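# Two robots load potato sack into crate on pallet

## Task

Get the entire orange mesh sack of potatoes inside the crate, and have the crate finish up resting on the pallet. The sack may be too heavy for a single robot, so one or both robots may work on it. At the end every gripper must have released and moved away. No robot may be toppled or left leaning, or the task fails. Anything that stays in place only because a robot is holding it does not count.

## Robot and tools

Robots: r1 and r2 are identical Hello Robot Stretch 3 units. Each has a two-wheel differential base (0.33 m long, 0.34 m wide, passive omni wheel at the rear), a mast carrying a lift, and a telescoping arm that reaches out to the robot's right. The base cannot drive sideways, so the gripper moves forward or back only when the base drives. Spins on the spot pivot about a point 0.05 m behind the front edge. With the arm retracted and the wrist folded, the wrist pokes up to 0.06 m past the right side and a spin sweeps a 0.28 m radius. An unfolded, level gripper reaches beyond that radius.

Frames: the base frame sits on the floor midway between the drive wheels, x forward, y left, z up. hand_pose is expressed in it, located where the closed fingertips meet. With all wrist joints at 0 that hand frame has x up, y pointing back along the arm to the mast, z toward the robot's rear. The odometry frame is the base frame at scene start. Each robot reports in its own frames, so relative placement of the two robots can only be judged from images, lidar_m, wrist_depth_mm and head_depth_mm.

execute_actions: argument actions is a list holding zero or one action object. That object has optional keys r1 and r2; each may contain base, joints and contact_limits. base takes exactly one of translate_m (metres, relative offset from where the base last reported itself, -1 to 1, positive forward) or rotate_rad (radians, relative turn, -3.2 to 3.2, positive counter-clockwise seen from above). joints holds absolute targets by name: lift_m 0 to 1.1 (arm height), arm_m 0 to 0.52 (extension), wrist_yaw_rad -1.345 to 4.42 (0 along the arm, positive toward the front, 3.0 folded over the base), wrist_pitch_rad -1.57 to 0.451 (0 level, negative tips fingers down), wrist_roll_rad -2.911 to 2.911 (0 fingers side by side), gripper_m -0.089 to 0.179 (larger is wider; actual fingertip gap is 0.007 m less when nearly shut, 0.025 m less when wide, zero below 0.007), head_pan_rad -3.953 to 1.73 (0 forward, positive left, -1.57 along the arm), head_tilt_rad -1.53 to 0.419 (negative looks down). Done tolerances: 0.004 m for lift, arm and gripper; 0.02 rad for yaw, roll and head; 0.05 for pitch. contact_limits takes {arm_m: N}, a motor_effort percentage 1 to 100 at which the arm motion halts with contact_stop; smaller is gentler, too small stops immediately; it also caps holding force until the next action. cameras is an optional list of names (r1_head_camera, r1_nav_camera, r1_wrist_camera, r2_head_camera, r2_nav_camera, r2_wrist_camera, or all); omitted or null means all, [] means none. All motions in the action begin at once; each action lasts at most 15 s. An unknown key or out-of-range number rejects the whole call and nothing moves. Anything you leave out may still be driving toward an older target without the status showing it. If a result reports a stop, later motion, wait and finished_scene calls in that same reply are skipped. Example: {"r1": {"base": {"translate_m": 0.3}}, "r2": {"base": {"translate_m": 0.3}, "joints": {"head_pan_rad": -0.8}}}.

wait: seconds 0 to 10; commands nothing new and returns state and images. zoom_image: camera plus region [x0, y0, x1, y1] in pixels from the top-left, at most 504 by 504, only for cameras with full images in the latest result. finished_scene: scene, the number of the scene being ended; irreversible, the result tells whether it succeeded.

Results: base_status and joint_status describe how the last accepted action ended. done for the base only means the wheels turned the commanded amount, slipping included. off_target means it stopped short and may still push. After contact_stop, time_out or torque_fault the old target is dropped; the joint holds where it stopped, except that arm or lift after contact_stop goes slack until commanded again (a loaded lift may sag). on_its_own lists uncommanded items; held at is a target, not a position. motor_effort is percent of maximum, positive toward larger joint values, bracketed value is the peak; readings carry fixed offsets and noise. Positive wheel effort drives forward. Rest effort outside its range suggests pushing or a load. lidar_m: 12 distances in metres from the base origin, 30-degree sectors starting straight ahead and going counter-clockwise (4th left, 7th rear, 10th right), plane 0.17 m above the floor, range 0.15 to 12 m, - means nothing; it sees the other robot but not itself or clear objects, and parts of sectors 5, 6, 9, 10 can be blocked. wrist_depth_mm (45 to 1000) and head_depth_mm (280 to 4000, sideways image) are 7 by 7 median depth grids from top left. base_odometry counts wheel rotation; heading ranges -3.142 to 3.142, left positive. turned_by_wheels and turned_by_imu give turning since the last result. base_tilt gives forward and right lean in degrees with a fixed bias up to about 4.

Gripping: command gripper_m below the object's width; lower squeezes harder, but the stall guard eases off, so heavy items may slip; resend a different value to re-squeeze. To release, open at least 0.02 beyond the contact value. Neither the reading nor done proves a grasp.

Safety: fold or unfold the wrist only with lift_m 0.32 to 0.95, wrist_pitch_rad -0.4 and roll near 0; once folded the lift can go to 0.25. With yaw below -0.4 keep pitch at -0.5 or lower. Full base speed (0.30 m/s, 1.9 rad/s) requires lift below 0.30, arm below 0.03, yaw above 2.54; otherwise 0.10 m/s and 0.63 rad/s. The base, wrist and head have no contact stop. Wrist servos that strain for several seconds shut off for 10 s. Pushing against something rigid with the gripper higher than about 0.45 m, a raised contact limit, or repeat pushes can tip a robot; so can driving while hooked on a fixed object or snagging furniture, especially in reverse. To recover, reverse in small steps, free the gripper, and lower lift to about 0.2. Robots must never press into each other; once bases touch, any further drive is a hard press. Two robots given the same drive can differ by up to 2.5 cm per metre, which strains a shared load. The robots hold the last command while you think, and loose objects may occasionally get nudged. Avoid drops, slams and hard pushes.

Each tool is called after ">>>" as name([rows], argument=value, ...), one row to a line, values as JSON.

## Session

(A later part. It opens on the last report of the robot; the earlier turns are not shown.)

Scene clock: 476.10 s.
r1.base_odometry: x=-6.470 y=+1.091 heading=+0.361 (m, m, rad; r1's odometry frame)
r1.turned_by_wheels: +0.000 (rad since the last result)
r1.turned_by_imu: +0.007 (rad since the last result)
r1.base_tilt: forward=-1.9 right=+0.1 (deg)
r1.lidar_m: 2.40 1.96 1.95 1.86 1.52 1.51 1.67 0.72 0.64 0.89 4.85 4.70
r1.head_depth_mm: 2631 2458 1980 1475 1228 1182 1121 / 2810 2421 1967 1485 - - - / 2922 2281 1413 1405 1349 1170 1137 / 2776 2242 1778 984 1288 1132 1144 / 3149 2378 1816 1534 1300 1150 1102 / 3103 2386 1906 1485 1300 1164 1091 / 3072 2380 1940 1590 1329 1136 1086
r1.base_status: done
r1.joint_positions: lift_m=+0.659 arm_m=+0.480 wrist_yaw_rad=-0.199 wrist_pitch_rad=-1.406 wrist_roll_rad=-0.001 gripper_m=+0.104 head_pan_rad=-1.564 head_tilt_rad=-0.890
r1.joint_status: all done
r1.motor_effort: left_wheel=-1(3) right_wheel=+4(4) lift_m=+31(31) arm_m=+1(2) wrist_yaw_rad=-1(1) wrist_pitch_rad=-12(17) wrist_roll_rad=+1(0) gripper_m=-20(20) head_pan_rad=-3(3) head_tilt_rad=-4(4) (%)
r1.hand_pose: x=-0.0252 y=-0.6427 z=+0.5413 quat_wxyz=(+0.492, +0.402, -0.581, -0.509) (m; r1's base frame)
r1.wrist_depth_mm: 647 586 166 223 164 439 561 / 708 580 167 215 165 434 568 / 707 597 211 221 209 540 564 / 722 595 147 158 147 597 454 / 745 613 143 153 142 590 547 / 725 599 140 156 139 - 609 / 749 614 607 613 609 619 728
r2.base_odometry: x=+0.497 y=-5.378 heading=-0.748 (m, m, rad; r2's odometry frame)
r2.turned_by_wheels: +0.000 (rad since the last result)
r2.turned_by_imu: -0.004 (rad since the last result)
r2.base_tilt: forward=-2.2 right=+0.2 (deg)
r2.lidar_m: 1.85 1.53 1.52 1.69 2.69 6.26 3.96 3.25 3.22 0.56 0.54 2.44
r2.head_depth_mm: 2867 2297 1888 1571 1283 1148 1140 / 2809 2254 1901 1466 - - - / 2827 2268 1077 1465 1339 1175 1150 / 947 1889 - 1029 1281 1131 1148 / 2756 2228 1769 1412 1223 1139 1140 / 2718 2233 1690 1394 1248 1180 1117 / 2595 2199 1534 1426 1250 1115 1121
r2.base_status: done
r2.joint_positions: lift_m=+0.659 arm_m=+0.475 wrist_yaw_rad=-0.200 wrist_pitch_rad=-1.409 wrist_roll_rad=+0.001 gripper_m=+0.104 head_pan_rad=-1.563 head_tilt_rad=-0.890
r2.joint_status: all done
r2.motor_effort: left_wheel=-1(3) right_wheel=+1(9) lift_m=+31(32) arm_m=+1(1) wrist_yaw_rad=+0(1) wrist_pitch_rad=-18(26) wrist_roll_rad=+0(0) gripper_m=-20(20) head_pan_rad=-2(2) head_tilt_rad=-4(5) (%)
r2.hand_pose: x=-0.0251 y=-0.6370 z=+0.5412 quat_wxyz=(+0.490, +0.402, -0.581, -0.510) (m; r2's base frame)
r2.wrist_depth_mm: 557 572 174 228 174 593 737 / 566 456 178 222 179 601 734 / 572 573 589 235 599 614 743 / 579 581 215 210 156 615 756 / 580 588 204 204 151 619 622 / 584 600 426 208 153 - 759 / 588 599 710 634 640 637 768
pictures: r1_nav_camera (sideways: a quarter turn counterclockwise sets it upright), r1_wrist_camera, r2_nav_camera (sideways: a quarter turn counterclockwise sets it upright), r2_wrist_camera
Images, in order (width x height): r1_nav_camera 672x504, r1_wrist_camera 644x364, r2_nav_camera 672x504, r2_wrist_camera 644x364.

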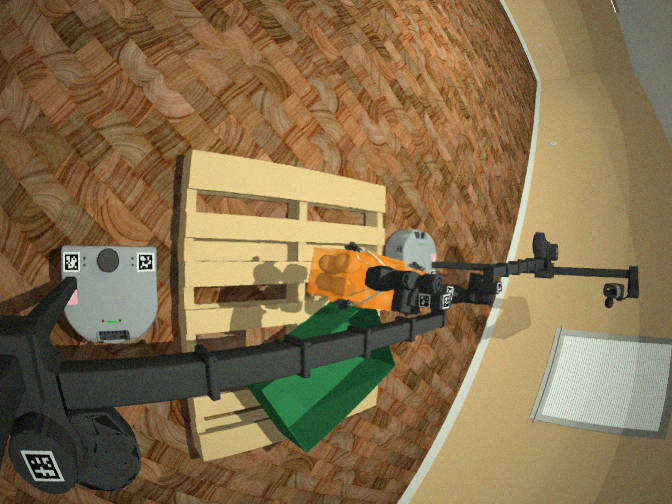

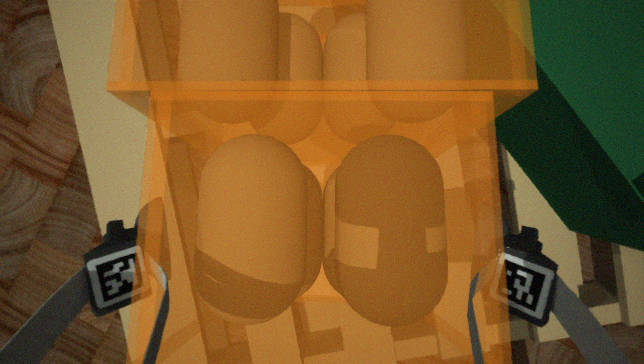

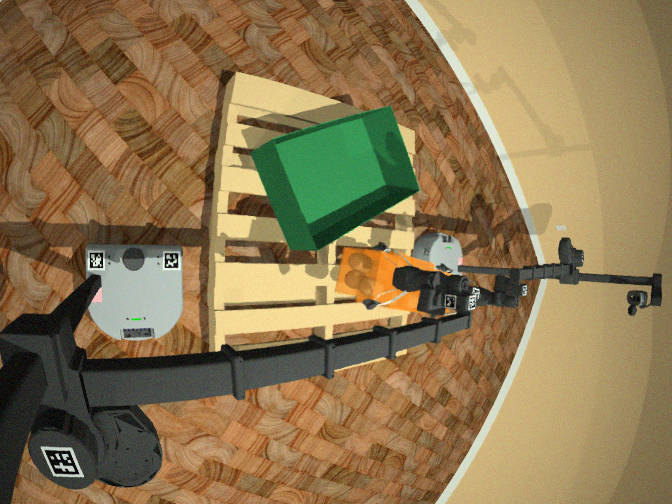

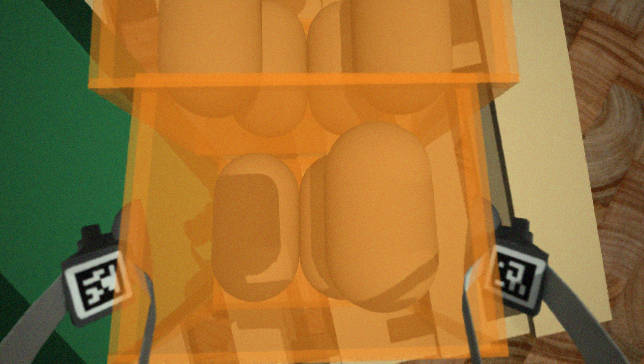

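>>> execute_actions([
  {"r1": {"base": {"translate_m": -0.40}, "joints": {"arm_m": 0.49}}, "r2": {"base": {"translate_m": 0.40}}},
], cameras=[])

>>> execute_actions([
  {"r1": {"base": {"translate_m": -0.06}, "joints": {"wrist_yaw_rad": -0.02}}, "r2": {"joints": {"wrist_yaw_rad": -0.02}}},
], cameras=[])

>>> execute_actions([
  {"r1": {"base": {"translate_m": -0.05}, "joints": {"wrist_yaw_rad": 0.15}}, "r2": {"joints": {"wrist_yaw_rad": 0.15}}},
], cameras=[])

>>> execute_actions([
  {"r1": {"base": {"translate_m": -0.05}, "joints": {"wrist_yaw_rad": 0.31}}, "r2": {"joints": {"wrist_yaw_rad": 0.31}}},
], cameras=["r1_wrist_camera", "r2_wrist_camera", "r1_head_camera", "r2_head_camera"])

Scene clock: 505.97 s.
r1.base_odometry: x=-6.844 y=+0.950 heading=+0.361 (m, m, rad; r1's odometry frame)
r1.turned_by_wheels: +0.000 (rad since the last result)
r1.turned_by_imu: +0.006 (rad since the last result)
r1.base_tilt: forward=-2.2 right=+0.1 (deg)
r1.lidar_m: 2.70 2.21 2.20 1.48 1.21 1.20 1.33 2.09 0.55 0.47 4.46 5.28
r1.head_depth_mm: 2356 2431 1966 1645 1409 1181 1117 / 2565 2463 1967 1516 - - - / 2779 2272 1537 1426 1223 1167 1139 / 1446 2228 1495 983 1236 1166 1141 / 3049 2384 1823 1423 1308 1164 1100 / 3047 2358 1914 1528 1329 1170 1091 / 3045 2363 1922 1517 1298 1138 1086
r1.base_status: done
r1.joint_positions: lift_m=+0.659 arm_m=+0.490 wrist_yaw_rad=-0.199 wrist_pitch_rad=-1.412 wrist_roll_rad=-0.001 gripper_m=+0.104 head_pan_rad=-1.564 head_tilt_rad=-0.890
r1.joint_status: all done
r1.motor_effort: left_wheel=-1(3) right_wheel=+4(6) lift_m=+30(30) arm_m=+1(0) wrist_yaw_rad=+0(1) wrist_pitch_rad=-11(12) wrist_roll_rad=+1(0) gripper_m=-19(20) head_pan_rad=-3(3) head_tilt_rad=-4(3) (%)
r1.hand_pose: x=-0.0249 y=-0.6512 z=+0.5412 quat_wxyz=(+0.490, +0.404, -0.580, -0.510) (m; r1's base frame)
r1.wrist_depth_mm: 578 558 166 223 165 440 693 / 644 581 165 215 165 499 442 / 612 590 212 220 212 573 447 / 612 600 147 158 147 498 690 / 602 715 143 153 143 577 714 / 608 673 140 155 140 - 708 / 629 616 609 613 605 618 711
r2.base_odometry: x=+0.791 y=-5.650 heading=-0.748 (m, m, rad; r2's odometry frame)
r2.turned_by_wheels: +0.000 (rad since the last result)
r2.turned_by_imu: -0.003 (rad since the last result)
r2.base_tilt: forward=-2.2 right=+0.1 (deg)
r2.lidar_m: 1.54 1.27 1.26 1.40 2.23 6.58 4.27 3.51 0.48 0.41 0.91 2.14
r2.head_depth_mm: 2853 2268 1903 1537 1313 1159 1141 / 2816 2258 1888 1554 - - - / 2808 2248 1071 1395 1274 1170 1148 / 936 1900 - 1007 1266 1128 1148 / 2684 2237 1725 1400 1277 1123 1137 / 2560 2197 1813 1385 1277 1136 1113 / 2345 2182 1834 1582 1374 1146 1114
r2.base_status: done
r2.joint_positions: lift_m=+0.659 arm_m=+0.475 wrist_yaw_rad=-0.200 wrist_pitch_rad=-1.415 wrist_roll_rad=+0.001 gripper_m=+0.104 head_pan_rad=-1.563 head_tilt_rad=-0.890
r2.joint_status: not commanded
r2.motor_effort: left_wheel=+1(3) right_wheel=-1(7) lift_m=+32(32) arm_m=+0(0) wrist_yaw_rad=+0(1) wrist_pitch_rad=-15(18) wrist_roll_rad=+0(0) gripper_m=-20(20) head_pan_rad=-2(2) head_tilt_rad=-4(3) (%)
r2.hand_pose: x=-0.0248 y=-0.6356 z=+0.5411 quat_wxyz=(+0.489, +0.404, -0.580, -0.511) (m; r2's base frame)
r2.wrist_depth_mm: 471 562 175 229 175 598 611 / 640 558 177 221 179 461 607 / 697 504 577 234 597 518 615 / 714 585 217 212 157 544 617 / 707 587 204 205 151 471 617 / 719 595 207 206 152 - 627 / 733 672 619 494 620 759 783
pictures: none
No camera images: the call's "cameras" was empty. Leave "cameras" out to get every camera's image.

Scene clock: 507.87 s.
r1.base_odometry: x=-6.900 y=+0.929 heading=+0.361 (m, m, rad; r1's odometry frame)
r1.turned_by_wheels: +0.000 (rad since the last result)
r1.turned_by_imu: +0.001 (rad since the last result)
r1.base_tilt: forward=-2.2 right=+0.1 (deg)
r1.lidar_m: 2.75 2.26 2.24 1.42 1.17 1.16 1.28 2.02 0.58 0.47 0.89 5.35
r1.head_depth_mm: 2343 2430 1948 1642 1417 1246 1119 / 2502 2425 1958 1656 - - - / 2734 2461 1688 1409 1310 1176 1139 / 2758 994 1115 995 1255 1170 1145 / 2853 2373 1762 1446 1307 1170 1098 / 3054 2379 1920 1473 1308 1148 1095 / 3033 2369 1907 1520 1299 1162 1095
r1.base_status: done
r1.joint_positions: lift_m=+0.659 arm_m=+0.490 wrist_yaw_rad=-0.021 wrist_pitch_rad=-1.415 wrist_roll_rad=+0.002 gripper_m=+0.104 head_pan_rad=-1.564 head_tilt_rad=-0.890
r1.joint_status: all done
r1.motor_effort: left_wheel=+1(7) right_wheel=+1(7) lift_m=+30(31) arm_m=+2(2) wrist_yaw_rad=+2(14) wrist_pitch_rad=-10(11) wrist_roll_rad=-1(8) gripper_m=-20(21) head_pan_rad=-4(3) head_tilt_rad=-3(4) (%)
r1.hand_pose: x=-0.0220 y=-0.6508 z=+0.5411 quat_wxyz=(+0.532, +0.453, -0.542, -0.466) (m; r1's base frame)
r1.wrist_depth_mm: 642 534 171 561 168 444 677 / 589 570 170 216 167 450 695 / 599 600 187 222 185 483 696 / 615 586 150 159 149 495 684 / 729 591 144 153 143 594 705 / 735 622 141 155 139 - 730 / 614 624 616 609 604 605 725
r2.base_odometry: x=+0.791 y=-5.650 heading=-0.748 (m, m, rad; r2's odometry frame)
r2.turned_by_wheels: +0.000 (rad since the last result)
r2.turned_by_imu: +0.000 (rad since the last result)
r2.base_tilt: forward=-2.1 right=+0.2 (deg)
r2.lidar_m: 1.54 1.27 1.26 1.40 2.23 6.57 4.30 3.51 0.49 0.41 0.91 2.13
r2.head_depth_mm: 2802 2285 1912 1531 1319 1160 1145 / 2815 2270 1898 1562 - - - / 2795 2332 1682 1393 1270 1166 1147 / 1534 983 - 1038 1259 1131 1152 / 2540 2228 1697 1408 1279 1120 1127 / 2558 2188 1803 1398 1276 1139 1121 / 2364 2191 1836 1585 1357 1152 1110
r2.base_status: not commanded
r2.joint_positions: lift_m=+0.659 arm_m=+0.475 wrist_yaw_rad=-0.021 wrist_pitch_rad=-1.417 wrist_roll_rad=+0.005 gripper_m=+0.104 head_pan_rad=-1.563 head_tilt_rad=-0.890
r2.joint_status: all done
r2.motor_effort: left_wheel=+1(4) right_wheel=-1(9) lift_m=+32(31) arm_m=+0(0) wrist_yaw_rad=+1(10) wrist_pitch_rad=-14(15) wrist_roll_rad=-2(9) gripper_m=-19(21) head_pan_rad=-2(2) head_tilt_rad=-4(4) (%)
r2.hand_pose: x=-0.0219 y=-0.6353 z=+0.5411 quat_wxyz=(+0.531, +0.454, -0.542, -0.467) (m; r2's base frame)
r2.wrist_depth_mm: 685 477 176 232 178 592 609 / 701 437 177 226 180 467 608 / 701 580 247 233 200 493 619 / 703 583 221 212 158 572 619 / 716 599 205 205 152 520 628 / 709 596 204 204 152 - 762 / 727 604 628 475 615 644 627
pictures: none
No camera images: the call's "cameras" was empty. Leave "cameras" out to get every camera's image.

Scene clock: 509.37 s.
r1.base_odometry: x=-6.947 y=+0.911 heading=+0.361 (m, m, rad; r1's odometry frame)
r1.turned_by_wheels: +0.000 (rad since the last result)
r1.turned_by_imu: +0.001 (rad since the last result)
r1.base_tilt: forward=-2.1 right=+0.3 (deg)
r1.lidar_m: 2.79 2.29 2.27 1.37 1.13 1.12 1.24 1.94 0.61 0.48 0.69 5.44
r1.head_depth_mm: 2305 2422 1958 1653 1411 1242 1119 / 2519 2410 1962 1642 - - - / 2685 2447 1796 1377 1241 1177 1134 / 2881 2241 1174 1006 1221 1146 1142 / 1103 2232 1566 1415 1257 1158 1094 / 3128 2366 1903 1459 1312 1155 1090 / 3052 2372 1912 1512 1319 1160 1088
r1.base_status: done
r1.joint_positions: lift_m=+0.659 arm_m=+0.490 wrist_yaw_rad=+0.148 wrist_pitch_rad=-1.414 wrist_roll_rad=+0.004 gripper_m=+0.104 head_pan_rad=-1.564 head_tilt_rad=-0.890
r1.joint_status: all done
r1.motor_effort: left_wheel=+1(7) right_wheel=+0(7) lift_m=+30(30) arm_m=+2(1) wrist_yaw_rad=+2(14) wrist_pitch_rad=-10(10) wrist_roll_rad=-2(8) gripper_m=-20(21) head_pan_rad=-3(3) head_tilt_rad=-4(3) (%)
r1.hand_pose: x=-0.0193 y=-0.6508 z=+0.5411 quat_wxyz=(+0.569, +0.497, -0.503, -0.420) (m; r1's base frame)
r1.wrist_depth_mm: 579 507 169 229 167 560 694 / 580 519 169 216 167 562 686 / 590 580 219 223 182 484 681 / 583 577 149 160 149 485 702 / 595 720 143 154 144 645 703 / 616 666 141 156 140 - 724 / 746 635 617 609 602 730 732
r2.base_odometry: x=+0.791 y=-5.650 heading=-0.748 (m, m, rad; r2's odometry frame)
r2.turned_by_wheels: +0.000 (rad since the last result)
r2.turned_by_imu: +0.000 (rad since the last result)
r2.base_tilt: forward=-2.2 right=+0.2 (deg)
r2.lidar_m: 1.55 1.27 1.26 1.40 2.23 6.61 4.26 3.51 0.48 0.41 0.91 2.13
r2.head_depth_mm: 2816 2318 1879 1531 1303 1163 1142 / 2813 2264 1891 1569 - - - / 2800 2331 - 1399 1273 1174 1151 / 2776 2258 - 1030 1262 1123 1154 / 912 1889 1160 1390 1279 1126 1139 / 2563 2196 1797 1382 1282 1133 1120 / 2385 2184 1837 1569 1360 1148 1112
r2.base_status: not commanded
r2.joint_positions: lift_m=+0.659 arm_m=+0.475 wrist_yaw_rad=+0.148 wrist_pitch_rad=-1.416 wrist_roll_rad=+0.007 gripper_m=+0.104 head_pan_rad=-1.563 head_tilt_rad=-0.890
r2.joint_status: all done
r2.motor_effort: left_wheel=+1(3) right_wheel=-2(7) lift_m=+31(32) arm_m=+0(0) wrist_yaw_rad=+2(11) wrist_pitch_rad=-15(15) wrist_roll_rad=-4(10) gripper_m=-19(21) head_pan_rad=-2(2) head_tilt_rad=-4(3) (%)
r2.hand_pose: x=-0.0193 y=-0.6353 z=+0.5411 quat_wxyz=(+0.568, +0.497, -0.503, -0.421) (m; r2's base frame)
r2.wrist_depth_mm: 688 496 175 231 178 471 592 / 692 581 178 225 178 475 601 / 703 580 458 233 195 484 611 / 713 588 220 211 158 532 629 / 719 596 204 204 151 517 624 / 717 592 207 203 152 - 634 / 736 604 608 485 472 629 636
pictures: none
No camera images: the call's "cameras" was empty. Leave "cameras" out to get every camera's image.

Scene clock: 510.90 s.
r1.base_odometry: x=-6.994 y=+0.894 heading=+0.361 (m, m, rad; r1's odometry frame)
r1.turned_by_wheels: +0.000 (rad since the last result)
r1.turned_by_imu: +0.001 (rad since the last result)
r1.base_tilt: forward=-2.1 right=+0.2 (deg)
r1.lidar_m: 2.82 2.32 2.30 1.32 1.09 1.08 1.20 1.87 0.65 0.49 0.49 5.46
r1.head_depth_mm: 2282 2409 1966 1643 1420 1249 1118 / 2468 2442 1957 1639 - - - / 2670 2446 1779 1375 1231 1150 1139 / 2816 2437 - 984 1219 1155 1143 / 1470 967 1438 1414 1277 1166 1090 / 2941 2361 1909 1437 1311 1165 1089 / 3040 2330 1910 1510 1320 1130 1092
r1.base_status: done
r1.joint_positions: lift_m=+0.659 arm_m=+0.490 wrist_yaw_rad=+0.307 wrist_pitch_rad=-1.404 wrist_roll_rad=+0.006 gripper_m=+0.104 head_pan_rad=-1.564 head_tilt_rad=-0.890
r1.joint_status: all done
r1.motor_effort: left_wheel=+2(6) right_wheel=-2(6) lift_m=+30(30) arm_m=+1(1) wrist_yaw_rad=+4(16) wrist_pitch_rad=-13(13) wrist_roll_rad=-3(10) gripper_m=-20(21) head_pan_rad=-3(3) head_tilt_rad=-3(4) (%)
r1.hand_pose: x=-0.0160 y=-0.6528 z=+0.5413 quat_wxyz=(+0.602, +0.533, -0.465, -0.371) (m; r1's base frame)
r1.wrist_depth_mm: 576 481 168 229 167 560 675 / 584 490 169 215 165 564 691 / 597 501 218 220 179 705 686 / 657 591 149 158 148 686 713 / 681 599 144 153 142 703 716 / 626 614 141 158 140 - 711 / 749 745 612 607 597 727 727
r2.base_odometry: x=+0.791 y=-5.650 heading=-0.748 (m, m, rad; r2's odometry frame)
r2.turned_by_wheels: +0.000 (rad since the last result)
r2.turned_by_imu: +0.000 (rad since the last result)
r2.base_tilt: forward=-2.2 right=+0.2 (deg)
r2.lidar_m: 1.54 1.27 1.27 1.41 2.23 6.60 4.28 3.50 0.48 0.41 0.91 2.13
r2.head_depth_mm: 2820 2306 1889 1525 1306 1165 1143 / 2796 2249 1891 1560 - - - / 2820 2328 1713 1383 1270 1165 1150 / 2777 2313 - 1043 1263 1125 1150 / 1038 1035 1112 1391 1286 1127 1136 / 2466 2180 1755 1384 1273 1140 1111 / 2365 2198 1843 1579 1362 1150 1117
r2.base_status: not commanded
r2.joint_positions: lift_m=+0.659 arm_m=+0.475 wrist_yaw_rad=+0.307 wrist_pitch_rad=-1.406 wrist_roll_rad=+0.009 gripper_m=+0.104 head_pan_rad=-1.563 head_tilt_rad=-0.890
r2.joint_status: all done
r2.motor_effort: left_wheel=+3(3) right_wheel=-5(7) lift_m=+31(32) arm_m=+0(0) wrist_yaw_rad=+2(13) wrist_pitch_rad=-19(19) wrist_roll_rad=-5(12) gripper_m=-19(21) head_pan_rad=-2(2) head_tilt_rad=-4(4) (%)
r2.hand_pose: x=-0.0161 y=-0.6374 z=+0.5413 quat_wxyz=(+0.601, +0.533, -0.465, -0.372) (m; r2's base frame)
r2.wrist_depth_mm: 704 689 173 230 177 471 602 / 698 578 178 225 178 484 608 / 705 580 442 233 197 490 612 / 706 589 217 211 157 511 610 / 716 595 204 204 151 491 627 / 720 686 398 206 152 - 635 / 731 683 605 488 462 623 625
pictures: r1_head_camera (sideways: a quarter turn clockwise sets it upright), r1_wrist_camera, r2_head_camera (sideways: a quarter turn clockwise sets it upright), r2_wrist_camera
Images, in order (width x height): r1_head_camera 896x504, r1_wrist_camera 644x364, r2_head_camera 896x504, r2_wrist_camera 644x364.

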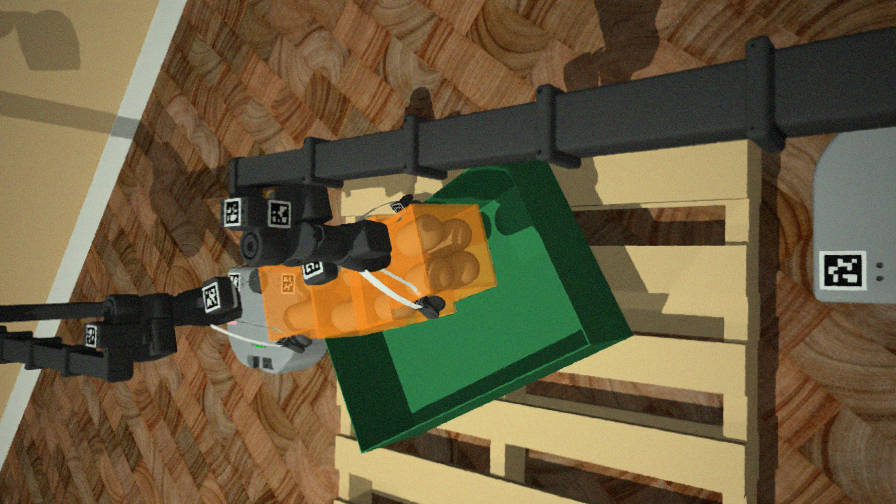

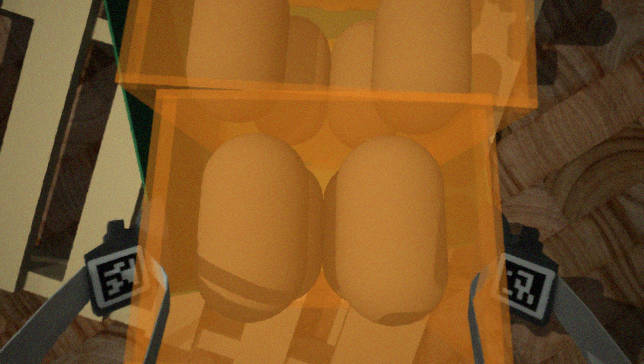

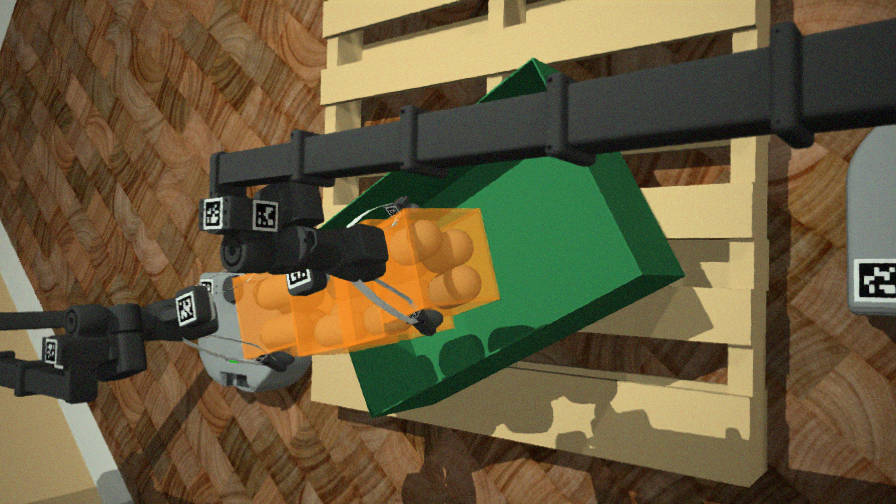

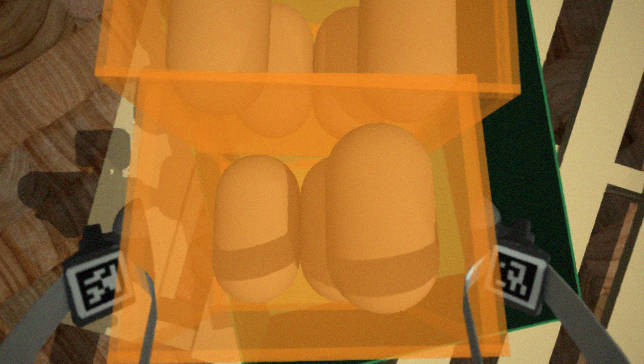

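>>> execute_actions([
  {"r1": {"base": {"translate_m": 0.07}, "joints": {"arm_m": 0.50}}, "r2": {"base": {"translate_m": -0.07}, "joints": {"arm_m": 0.47}}},
], cameras=[])

>>> execute_actions([
  {"r1": {"joints": {"lift_m": 0.50}}, "r2": {"joints": {"lift_m": 0.50}}},
], cameras=["r1_wrist_camera", "r2_wrist_camera", "r1_head_camera", "r2_head_camera"])

Scene clock: 543.43 s.
r1.base_odometry: x=-6.928 y=+0.918 heading=+0.361 (m, m, rad; r1's odometry frame)
r1.turned_by_wheels: +0.000 (rad since the last result)
r1.turned_by_imu: +0.001 (rad since the last result)
r1.base_tilt: forward=-2.2 right=+0.2 (deg)
r1.lidar_m: 2.77 2.28 2.26 1.39 1.14 1.13 1.25 1.97 0.60 0.47 0.77 5.39
r1.head_depth_mm: 2315 2431 1955 1642 1408 1246 1116 / 2492 2435 1956 1631 - - - / 2689 2483 1768 1381 1328 1176 1134 / 2893 2423 - 996 1240 1158 1140 / 1431 1003 1433 1418 1259 1144 1090 / 2970 2357 1909 1450 1307 1164 1094 / 3060 2349 1903 1509 1317 1161 1088
r1.base_status: done
r1.joint_positions: lift_m=+0.659 arm_m=+0.500 wrist_yaw_rad=+0.308 wrist_pitch_rad=-1.406 wrist_roll_rad=+0.005 gripper_m=+0.104 head_pan_rad=-1.564 head_tilt_rad=-0.890
r1.joint_status: all done
r1.motor_effort: left_wheel=+1(4) right_wheel=-2(4) lift_m=+30(30) arm_m=+1(3) wrist_yaw_rad=+5(3) wrist_pitch_rad=-12(13) wrist_roll_rad=-3(3) gripper_m=-19(20) head_pan_rad=-3(3) head_tilt_rad=-4(3) (%)
r1.hand_pose: x=-0.0161 y=-0.6622 z=+0.5413 quat_wxyz=(+0.602, +0.533, -0.464, -0.371) (m; r1's base frame)
r1.wrist_depth_mm: 589 577 171 235 169 433 685 / 660 590 170 216 167 432 702 / 606 594 218 223 179 494 695 / 592 595 149 159 149 489 708 / 599 701 144 154 143 460 721 / 602 659 140 156 139 - 714 / 759 754 612 608 620 751 726
r2.base_odometry: x=+0.739 y=-5.603 heading=-0.748 (m, m, rad; r2's odometry frame)
r2.turned_by_wheels: +0.000 (rad since the last result)
r2.turned_by_imu: +0.002 (rad since the last result)
r2.base_tilt: forward=-2.1 right=+0.2 (deg)
r2.lidar_m: 1.60 1.32 1.31 1.45 2.31 6.52 4.21 3.45 0.53 0.41 0.61 2.19
r2.head_depth_mm: 2853 2290 1904 1536 1352 1177 1137 / 2863 2247 1896 1466 - - - / 2814 2336 - 1357 1273 1175 1150 / 2757 2328 - 1046 1264 1134 1147 / 1516 1028 1128 1369 1265 1120 1143 / 2479 2193 1667 1408 1322 1173 1118 / 2426 2171 1834 1507 1256 1127 1109
r2.base_status: done
r2.joint_positions: lift_m=+0.659 arm_m=+0.471 wrist_yaw_rad=+0.308 wrist_pitch_rad=-1.411 wrist_roll_rad=+0.008 gripper_m=+0.104 head_pan_rad=-1.563 head_tilt_rad=-0.890
r2.joint_status: all done
r2.motor_effort: left_wheel=+4(4) right_wheel=-5(12) lift_m=+32(32) arm_m=-8(9) wrist_yaw_rad=+1(1) wrist_pitch_rad=-17(19) wrist_roll_rad=-5(5) gripper_m=-20(20) head_pan_rad=-2(2) head_tilt_rad=-4(4) (%)
r2.hand_pose: x=-0.0165 y=-0.6317 z=+0.5412 quat_wxyz=(+0.600, +0.534, -0.464, -0.373) (m; r2's base frame)
r2.wrist_depth_mm: 693 456 175 232 179 596 600 / 697 467 177 225 178 598 604 / 700 523 583 233 194 603 617 / 642 583 221 211 158 514 619 / 586 438 204 205 152 614 629 / 593 593 205 203 152 - 622 / 727 728 452 464 617 620 689
pictures: none
No camera images: the call's "cameras" was empty. Leave "cameras" out to get every camera's image.

Scene clock: 545.73 s.
r1.base_odometry: x=-6.928 y=+0.918 heading=+0.361 (m, m, rad; r1's odometry frame)
r1.turned_by_wheels: +0.000 (rad since the last result)
r1.turned_by_imu: +0.001 (rad since the last result)
r1.base_tilt: forward=-2.2 right=+0.2 (deg)
r1.lidar_m: 2.77 2.27 2.26 1.39 1.14 1.13 1.26 1.97 0.60 0.47 0.77 5.40
r1.head_depth_mm: 2343 2423 1965 1661 1416 1242 1110 / 2507 2415 1949 1615 1314 1152 1109 / 2702 2435 2005 1421 1328 1173 - / 2884 2350 1979 1104 1214 1160 1139 / 1437 1084 1501 1388 1255 1147 1096 / 2860 2364 1900 1454 1305 1160 1094 / 3045 2357 1905 1513 1310 1165 1090
r1.base_status: not commanded
r1.joint_positions: lift_m=+0.500 arm_m=+0.500 wrist_yaw_rad=+0.308 wrist_pitch_rad=-1.406 wrist_roll_rad=+0.005 gripper_m=+0.104 head_pan_rad=-1.564 head_tilt_rad=-0.890
r1.joint_status: all done
r1.motor_effort: left_wheel=+1(1) right_wheel=-3(3) lift_m=+23(27) arm_m=+2(1) wrist_yaw_rad=+3(3) wrist_pitch_rad=-12(12) wrist_roll_rad=-3(3) gripper_m=-19(20) head_pan_rad=-3(3) head_tilt_rad=-4(4) (%)
r1.hand_pose: x=-0.0161 y=-0.6622 z=+0.3817 quat_wxyz=(+0.602, +0.533, -0.464, -0.371) (m; r1's base frame)
r1.wrist_depth_mm: 414 320 170 231 169 364 266 / 433 305 170 215 166 377 273 / 547 289 218 223 180 413 281 / 554 274 150 159 149 418 293 / 441 328 144 154 144 416 306 / 433 286 142 156 140 - 295 / 442 292 324 314 278 262 248
r2.base_odometry: x=+0.739 y=-5.603 heading=-0.748 (m, m, rad; r2's odometry frame)
r2.turned_by_wheels: +0.000 (rad since the last result)
r2.turned_by_imu: +0.000 (rad since the last result)
r2.base_tilt: forward=-2.2 right=+0.2 (deg)
r2.lidar_m: 1.60 1.31 1.31 1.45 2.31 6.52 4.22 3.47 0.53 0.41 0.62 2.19
r2.head_depth_mm: 2859 2307 1911 1535 1344 1158 1141 / 2820 2265 1885 1496 1305 1250 1150 / 2790 2225 1919 1399 1274 1236 1163 / 2772 2257 1889 1172 1245 1129 1151 / 1647 1077 1242 1352 1266 1121 1136 / 2578 2081 1672 1410 1317 1175 1123 / 2460 2183 1840 1519 1247 1123 1110
r2.base_status: not commanded
r2.joint_positions: lift_m=+0.500 arm_m=+0.471 wrist_yaw_rad=+0.308 wrist_pitch_rad=-1.411 wrist_roll_rad=+0.008 gripper_m=+0.104 head_pan_rad=-1.563 head_tilt_rad=-0.890
r2.joint_status: all done
r2.motor_effort: left_wheel=+4(3) right_wheel=-5(4) lift_m=+22(27) arm_m=-8(8) wrist_yaw_rad=+2(2) wrist_pitch_rad=-17(17) wrist_roll_rad=-5(4) gripper_m=-20(20) head_pan_rad=-2(2) head_tilt_rad=-4(4) (%)
r2.hand_pose: x=-0.0165 y=-0.6317 z=+0.3818 quat_wxyz=(+0.600, +0.534, -0.464, -0.373) (m; r2's base frame)
r2.wrist_depth_mm: 290 408 174 232 179 343 264 / 278 395 178 226 177 361 265 / 265 394 417 233 193 380 273 / 258 372 221 212 158 401 270 / 254 398 204 205 152 380 282 / 424 383 205 203 151 - 282 / 251 305 434 405 364 330 282
pictures: r1_head_camera (sideways: a quarter turn clockwise sets it upright), r1_wrist_camera, r2_head_camera (sideways: a quarter turn clockwise sets it upright), r2_wrist_camera
Images, in order (width x height): r1_head_camera 896x504, r1_wrist_camera 644x364, r2_head_camera 896x504, r2_wrist_camera 644x364.

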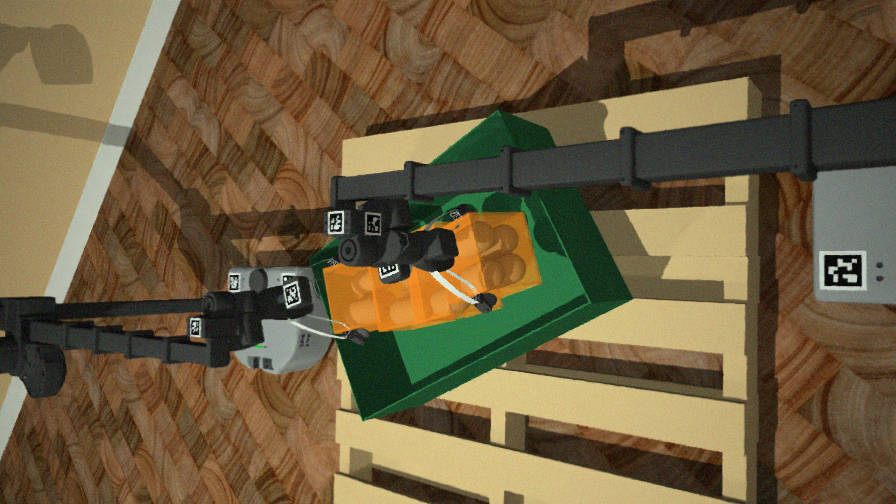

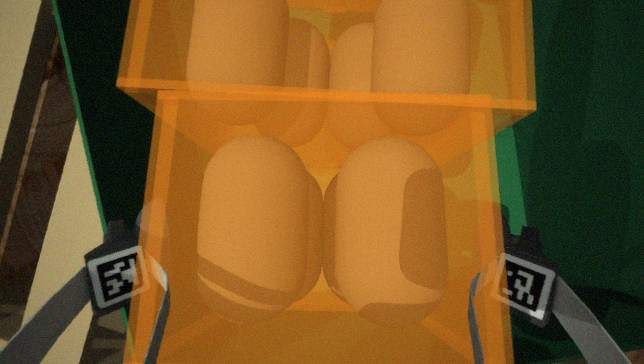

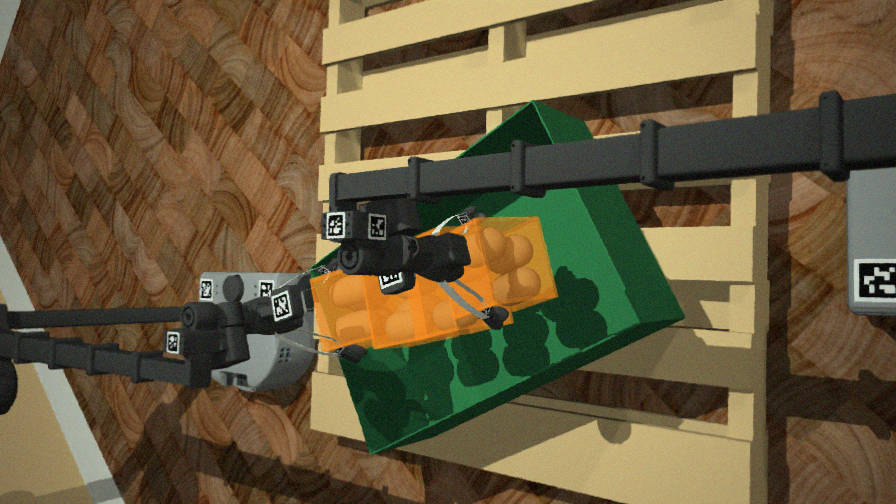

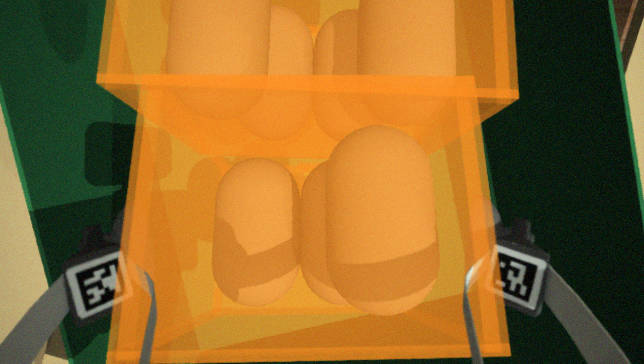

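>>> execute_actions([
  {"r1": {"base": {"translate_m": -0.03}, "joints": {"wrist_yaw_rad": 0.40, "arm_m": 0.505}}, "r2": {"joints": {"wrist_yaw_rad": 0.40}}},
], cameras=[])

>>> execute_actions([
  {"r1": {"joints": {"lift_m": 0.36}}, "r2": {"joints": {"lift_m": 0.36}}},
], cameras=["r1_wrist_camera", "r2_wrist_camera", "r1_head_camera", "r2_head_camera"])

Scene clock: 554.97 s.
r1.base_odometry: x=-6.956 y=+0.908 heading=+0.361 (m, m, rad; r1's odometry frame)
r1.turned_by_wheels: +0.000 (rad since the last result)
r1.turned_by_imu: +0.002 (rad since the last result)
r1.base_tilt: forward=-2.2 right=+0.2 (deg)
r1.lidar_m: 2.80 2.30 2.27 1.36 1.12 1.11 1.23 1.93 0.62 0.48 0.65 5.47
r1.head_depth_mm: 2285 2437 1956 1647 1412 1245 1113 / 2497 2423 1964 1651 1361 1182 1107 / 2686 2380 2023 1397 1329 1215 - / 2896 2389 1969 1127 1212 1152 1143 / 1524 1710 1450 1368 1248 1158 1099 / 2858 2276 1845 1455 1304 1162 1088 / 3021 2360 1908 1506 1338 1162 1092
r1.base_status: done
r1.joint_positions: lift_m=+0.500 arm_m=+0.505 wrist_yaw_rad=+0.397 wrist_pitch_rad=-1.406 wrist_roll_rad=+0.006 gripper_m=+0.104 head_pan_rad=-1.564 head_tilt_rad=-0.890
r1.joint_status: all done
r1.motor_effort: left_wheel=+2(4) right_wheel=-4(8) lift_m=+23(23) arm_m=+2(2) wrist_yaw_rad=+4(10) wrist_pitch_rad=-13(12) wrist_roll_rad=-3(5) gripper_m=-20(21) head_pan_rad=-4(3) head_tilt_rad=-4(4) (%)
r1.hand_pose: x=-0.0145 y=-0.6668 z=+0.3817 quat_wxyz=(+0.618, +0.554, -0.440, -0.344) (m; r1's base frame)
r1.wrist_depth_mm: 255 345 168 229 168 342 243 / 258 335 169 218 165 348 249 / 344 325 192 222 178 383 252 / 424 318 148 160 148 393 256 / 437 294 144 154 143 373 261 / 435 359 141 157 140 - 254 / 458 284 294 293 272 268 244
r2.base_odometry: x=+0.739 y=-5.603 heading=-0.748 (m, m, rad; r2's odometry frame)
r2.turned_by_wheels: +0.000 (rad since the last result)
r2.turned_by_imu: +0.001 (rad since the last result)
r2.base_tilt: forward=-2.2 right=+0.2 (deg)
r2.lidar_m: 1.60 1.32 1.31 1.45 2.31 6.50 4.22 3.45 0.53 0.41 0.62 2.18
r2.head_depth_mm: 2844 2321 1912 1541 1356 1161 1142 / 2825 2257 1896 1495 1297 1242 1155 / 2816 2261 1912 1398 1277 1236 1160 / 2794 2224 1913 1181 1243 1140 1152 / 2562 1816 1274 1238 1253 1122 1137 / 2483 1848 1671 1392 1327 1181 1120 / 2415 2192 1826 1527 1255 1126 1123
r2.base_status: not commanded
r2.joint_positions: lift_m=+0.500 arm_m=+0.471 wrist_yaw_rad=+0.397 wrist_pitch_rad=-1.408 wrist_roll_rad=+0.009 gripper_m=+0.104 head_pan_rad=-1.563 head_tilt_rad=-0.890
r2.joint_status: all done
r2.motor_effort: left_wheel=+4(4) right_wheel=-6(6) lift_m=+22(22) arm_m=-8(8) wrist_yaw_rad=+2(9) wrist_pitch_rad=-18(18) wrist_roll_rad=-5(7) gripper_m=-19(20) head_pan_rad=-2(1) head_tilt_rad=-4(4) (%)
r2.hand_pose: x=-0.0147 y=-0.6321 z=+0.3818 quat_wxyz=(+0.617, +0.553, -0.441, -0.345) (m; r2's base frame)
r2.wrist_depth_mm: 264 369 174 230 177 367 265 / 257 358 178 224 178 374 271 / 258 371 418 233 196 389 266 / 258 358 217 211 157 403 271 / 253 403 205 204 152 375 277 / 427 392 210 206 152 - 273 / 251 317 431 408 380 359 270
pictures: none
No camera images: the call's "cameras" was empty. Leave "cameras" out to get every camera's image.

Scene clock: 557.07 s.
r1.base_odometry: x=-6.956 y=+0.908 heading=+0.361 (m, m, rad; r1's odometry frame)
r1.turned_by_wheels: +0.000 (rad since the last result)
r1.turned_by_imu: +0.000 (rad since the last result)
r1.base_tilt: forward=-2.1 right=+0.2 (deg)
r1.lidar_m: 2.80 2.29 2.28 1.36 1.12 1.11 1.23 1.93 0.62 0.48 0.65 5.44
r1.head_depth_mm: 2324 2416 1970 1659 1422 1240 1111 / 2477 2445 1950 1652 1360 1156 1117 / 2715 2396 1935 1367 1245 1148 - / 2884 2420 1867 1397 1188 1152 1141 / 2757 1872 1241 1393 1248 1156 1101 / 3055 2387 1859 1444 1315 1161 1095 / 3055 2352 1908 1520 1320 1157 1091
r1.base_status: not commanded
r1.joint_positions: lift_m=+0.360 arm_m=+0.505 wrist_yaw_rad=+0.397 wrist_pitch_rad=-1.409 wrist_roll_rad=+0.006 gripper_m=+0.104 head_pan_rad=-1.564 head_tilt_rad=-0.890
r1.joint_status: all done
r1.motor_effort: left_wheel=+1(2) right_wheel=-2(4) lift_m=+21(21) arm_m=+1(1) wrist_yaw_rad=+4(3) wrist_pitch_rad=-12(13) wrist_roll_rad=-3(3) gripper_m=-20(20) head_pan_rad=-4(3) head_tilt_rad=-3(4) (%)
r1.hand_pose: x=-0.0148 y=-0.6661 z=+0.2418 quat_wxyz=(+0.617, +0.554, -0.439, -0.345) (m; r1's base frame)
r1.wrist_depth_mm: 235 273 159 209 159 264 245 / 232 275 162 211 161 269 248 / 228 280 275 224 176 270 252 / 225 281 147 158 146 275 259 / 220 283 142 152 142 275 260 / 207 289 141 160 140 - 253 / 224 279 287 286 270 265 245
r2.base_odometry: x=+0.739 y=-5.603 heading=-0.748 (m, m, rad; r2's odometry frame)
r2.turned_by_wheels: +0.000 (rad since the last result)
r2.turned_by_imu: +0.000 (rad since the last result)
r2.base_tilt: forward=-2.1 right=+0.2 (deg)
r2.lidar_m: 1.60 1.32 1.31 1.45 2.31 6.52 4.21 3.44 0.53 0.41 0.62 2.18
r2.head_depth_mm: 2862 2291 1903 1545 1344 1160 1137 / 2807 2274 1883 1503 1289 1188 1140 / 2810 2255 1757 1294 1272 1190 - / 2791 2256 1706 1387 1199 1139 1150 / 2471 1896 1356 1338 1240 1123 1140 / 2440 2087 1626 1405 1331 1172 1118 / 2411 2209 1829 1509 1252 1122 1118
r2.base_status: not commanded
r2.joint_positions: lift_m=+0.360 arm_m=+0.470 wrist_yaw_rad=+0.397 wrist_pitch_rad=-1.430 wrist_roll_rad=+0.009 gripper_m=+0.104 head_pan_rad=-1.563 head_tilt_rad=-0.890
r2.joint_status: all done
r2.motor_effort: left_wheel=+0(4) right_wheel=-1(5) lift_m=+18(22) arm_m=-6(8) wrist_yaw_rad=+2(2) wrist_pitch_rad=-9(18) wrist_roll_rad=-5(5) gripper_m=-19(20) head_pan_rad=-2(2) head_tilt_rad=-4(4) (%)
r2.hand_pose: x=-0.0170 y=-0.6266 z=+0.2417 quat_wxyz=(+0.613, +0.558, -0.434, -0.352) (m; r2's base frame)
r2.wrist_depth_mm: 263 270 165 217 166 279 254 / 257 272 173 217 171 281 259 / 250 275 278 279 234 286 265 / 244 279 212 210 155 289 272 / 236 282 203 204 150 292 280 / 222 286 286 209 152 - 274 / 236 288 292 293 295 297 276
pictures: r1_head_camera (sideways: a quarter turn clockwise sets it upright), r1_wrist_camera, r2_head_camera (sideways: a quarter turn clockwise sets it upright), r2_wrist_camera
Images, in order (width x height): r1_head_camera 896x504, r1_wrist_camera 644x364, r2_head_camera 896x504, r2_wrist_camera 644x364.

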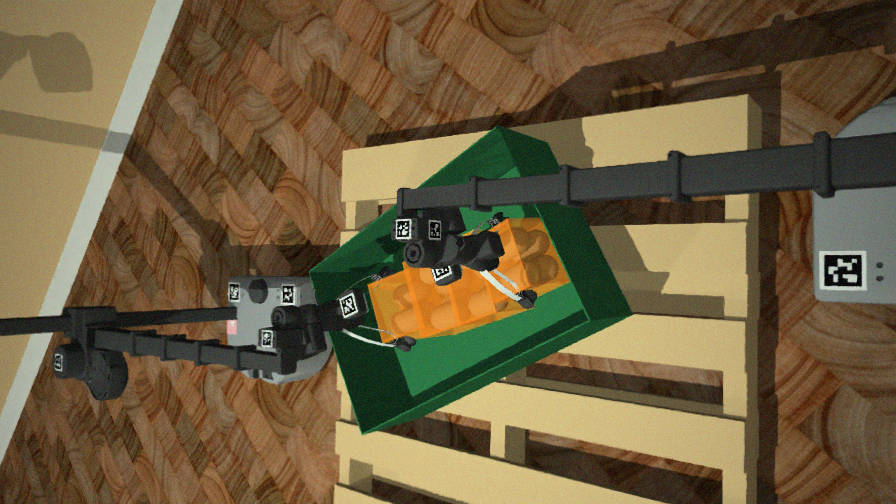

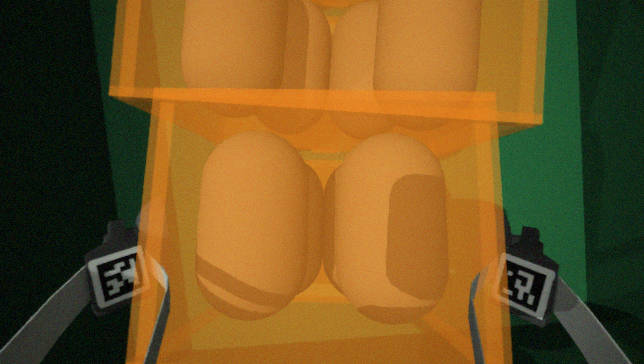

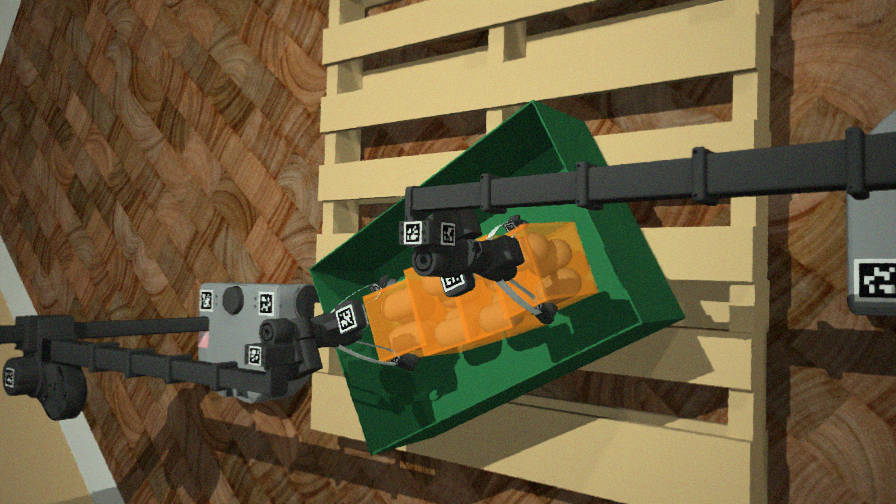

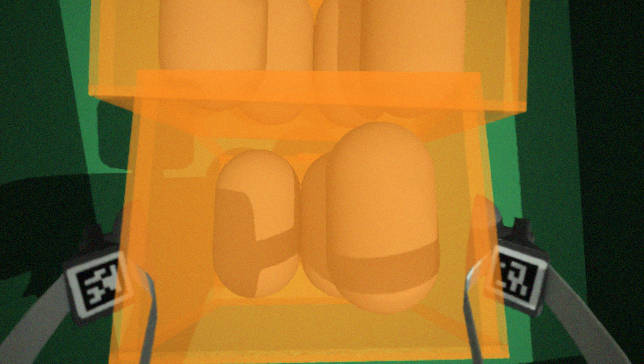

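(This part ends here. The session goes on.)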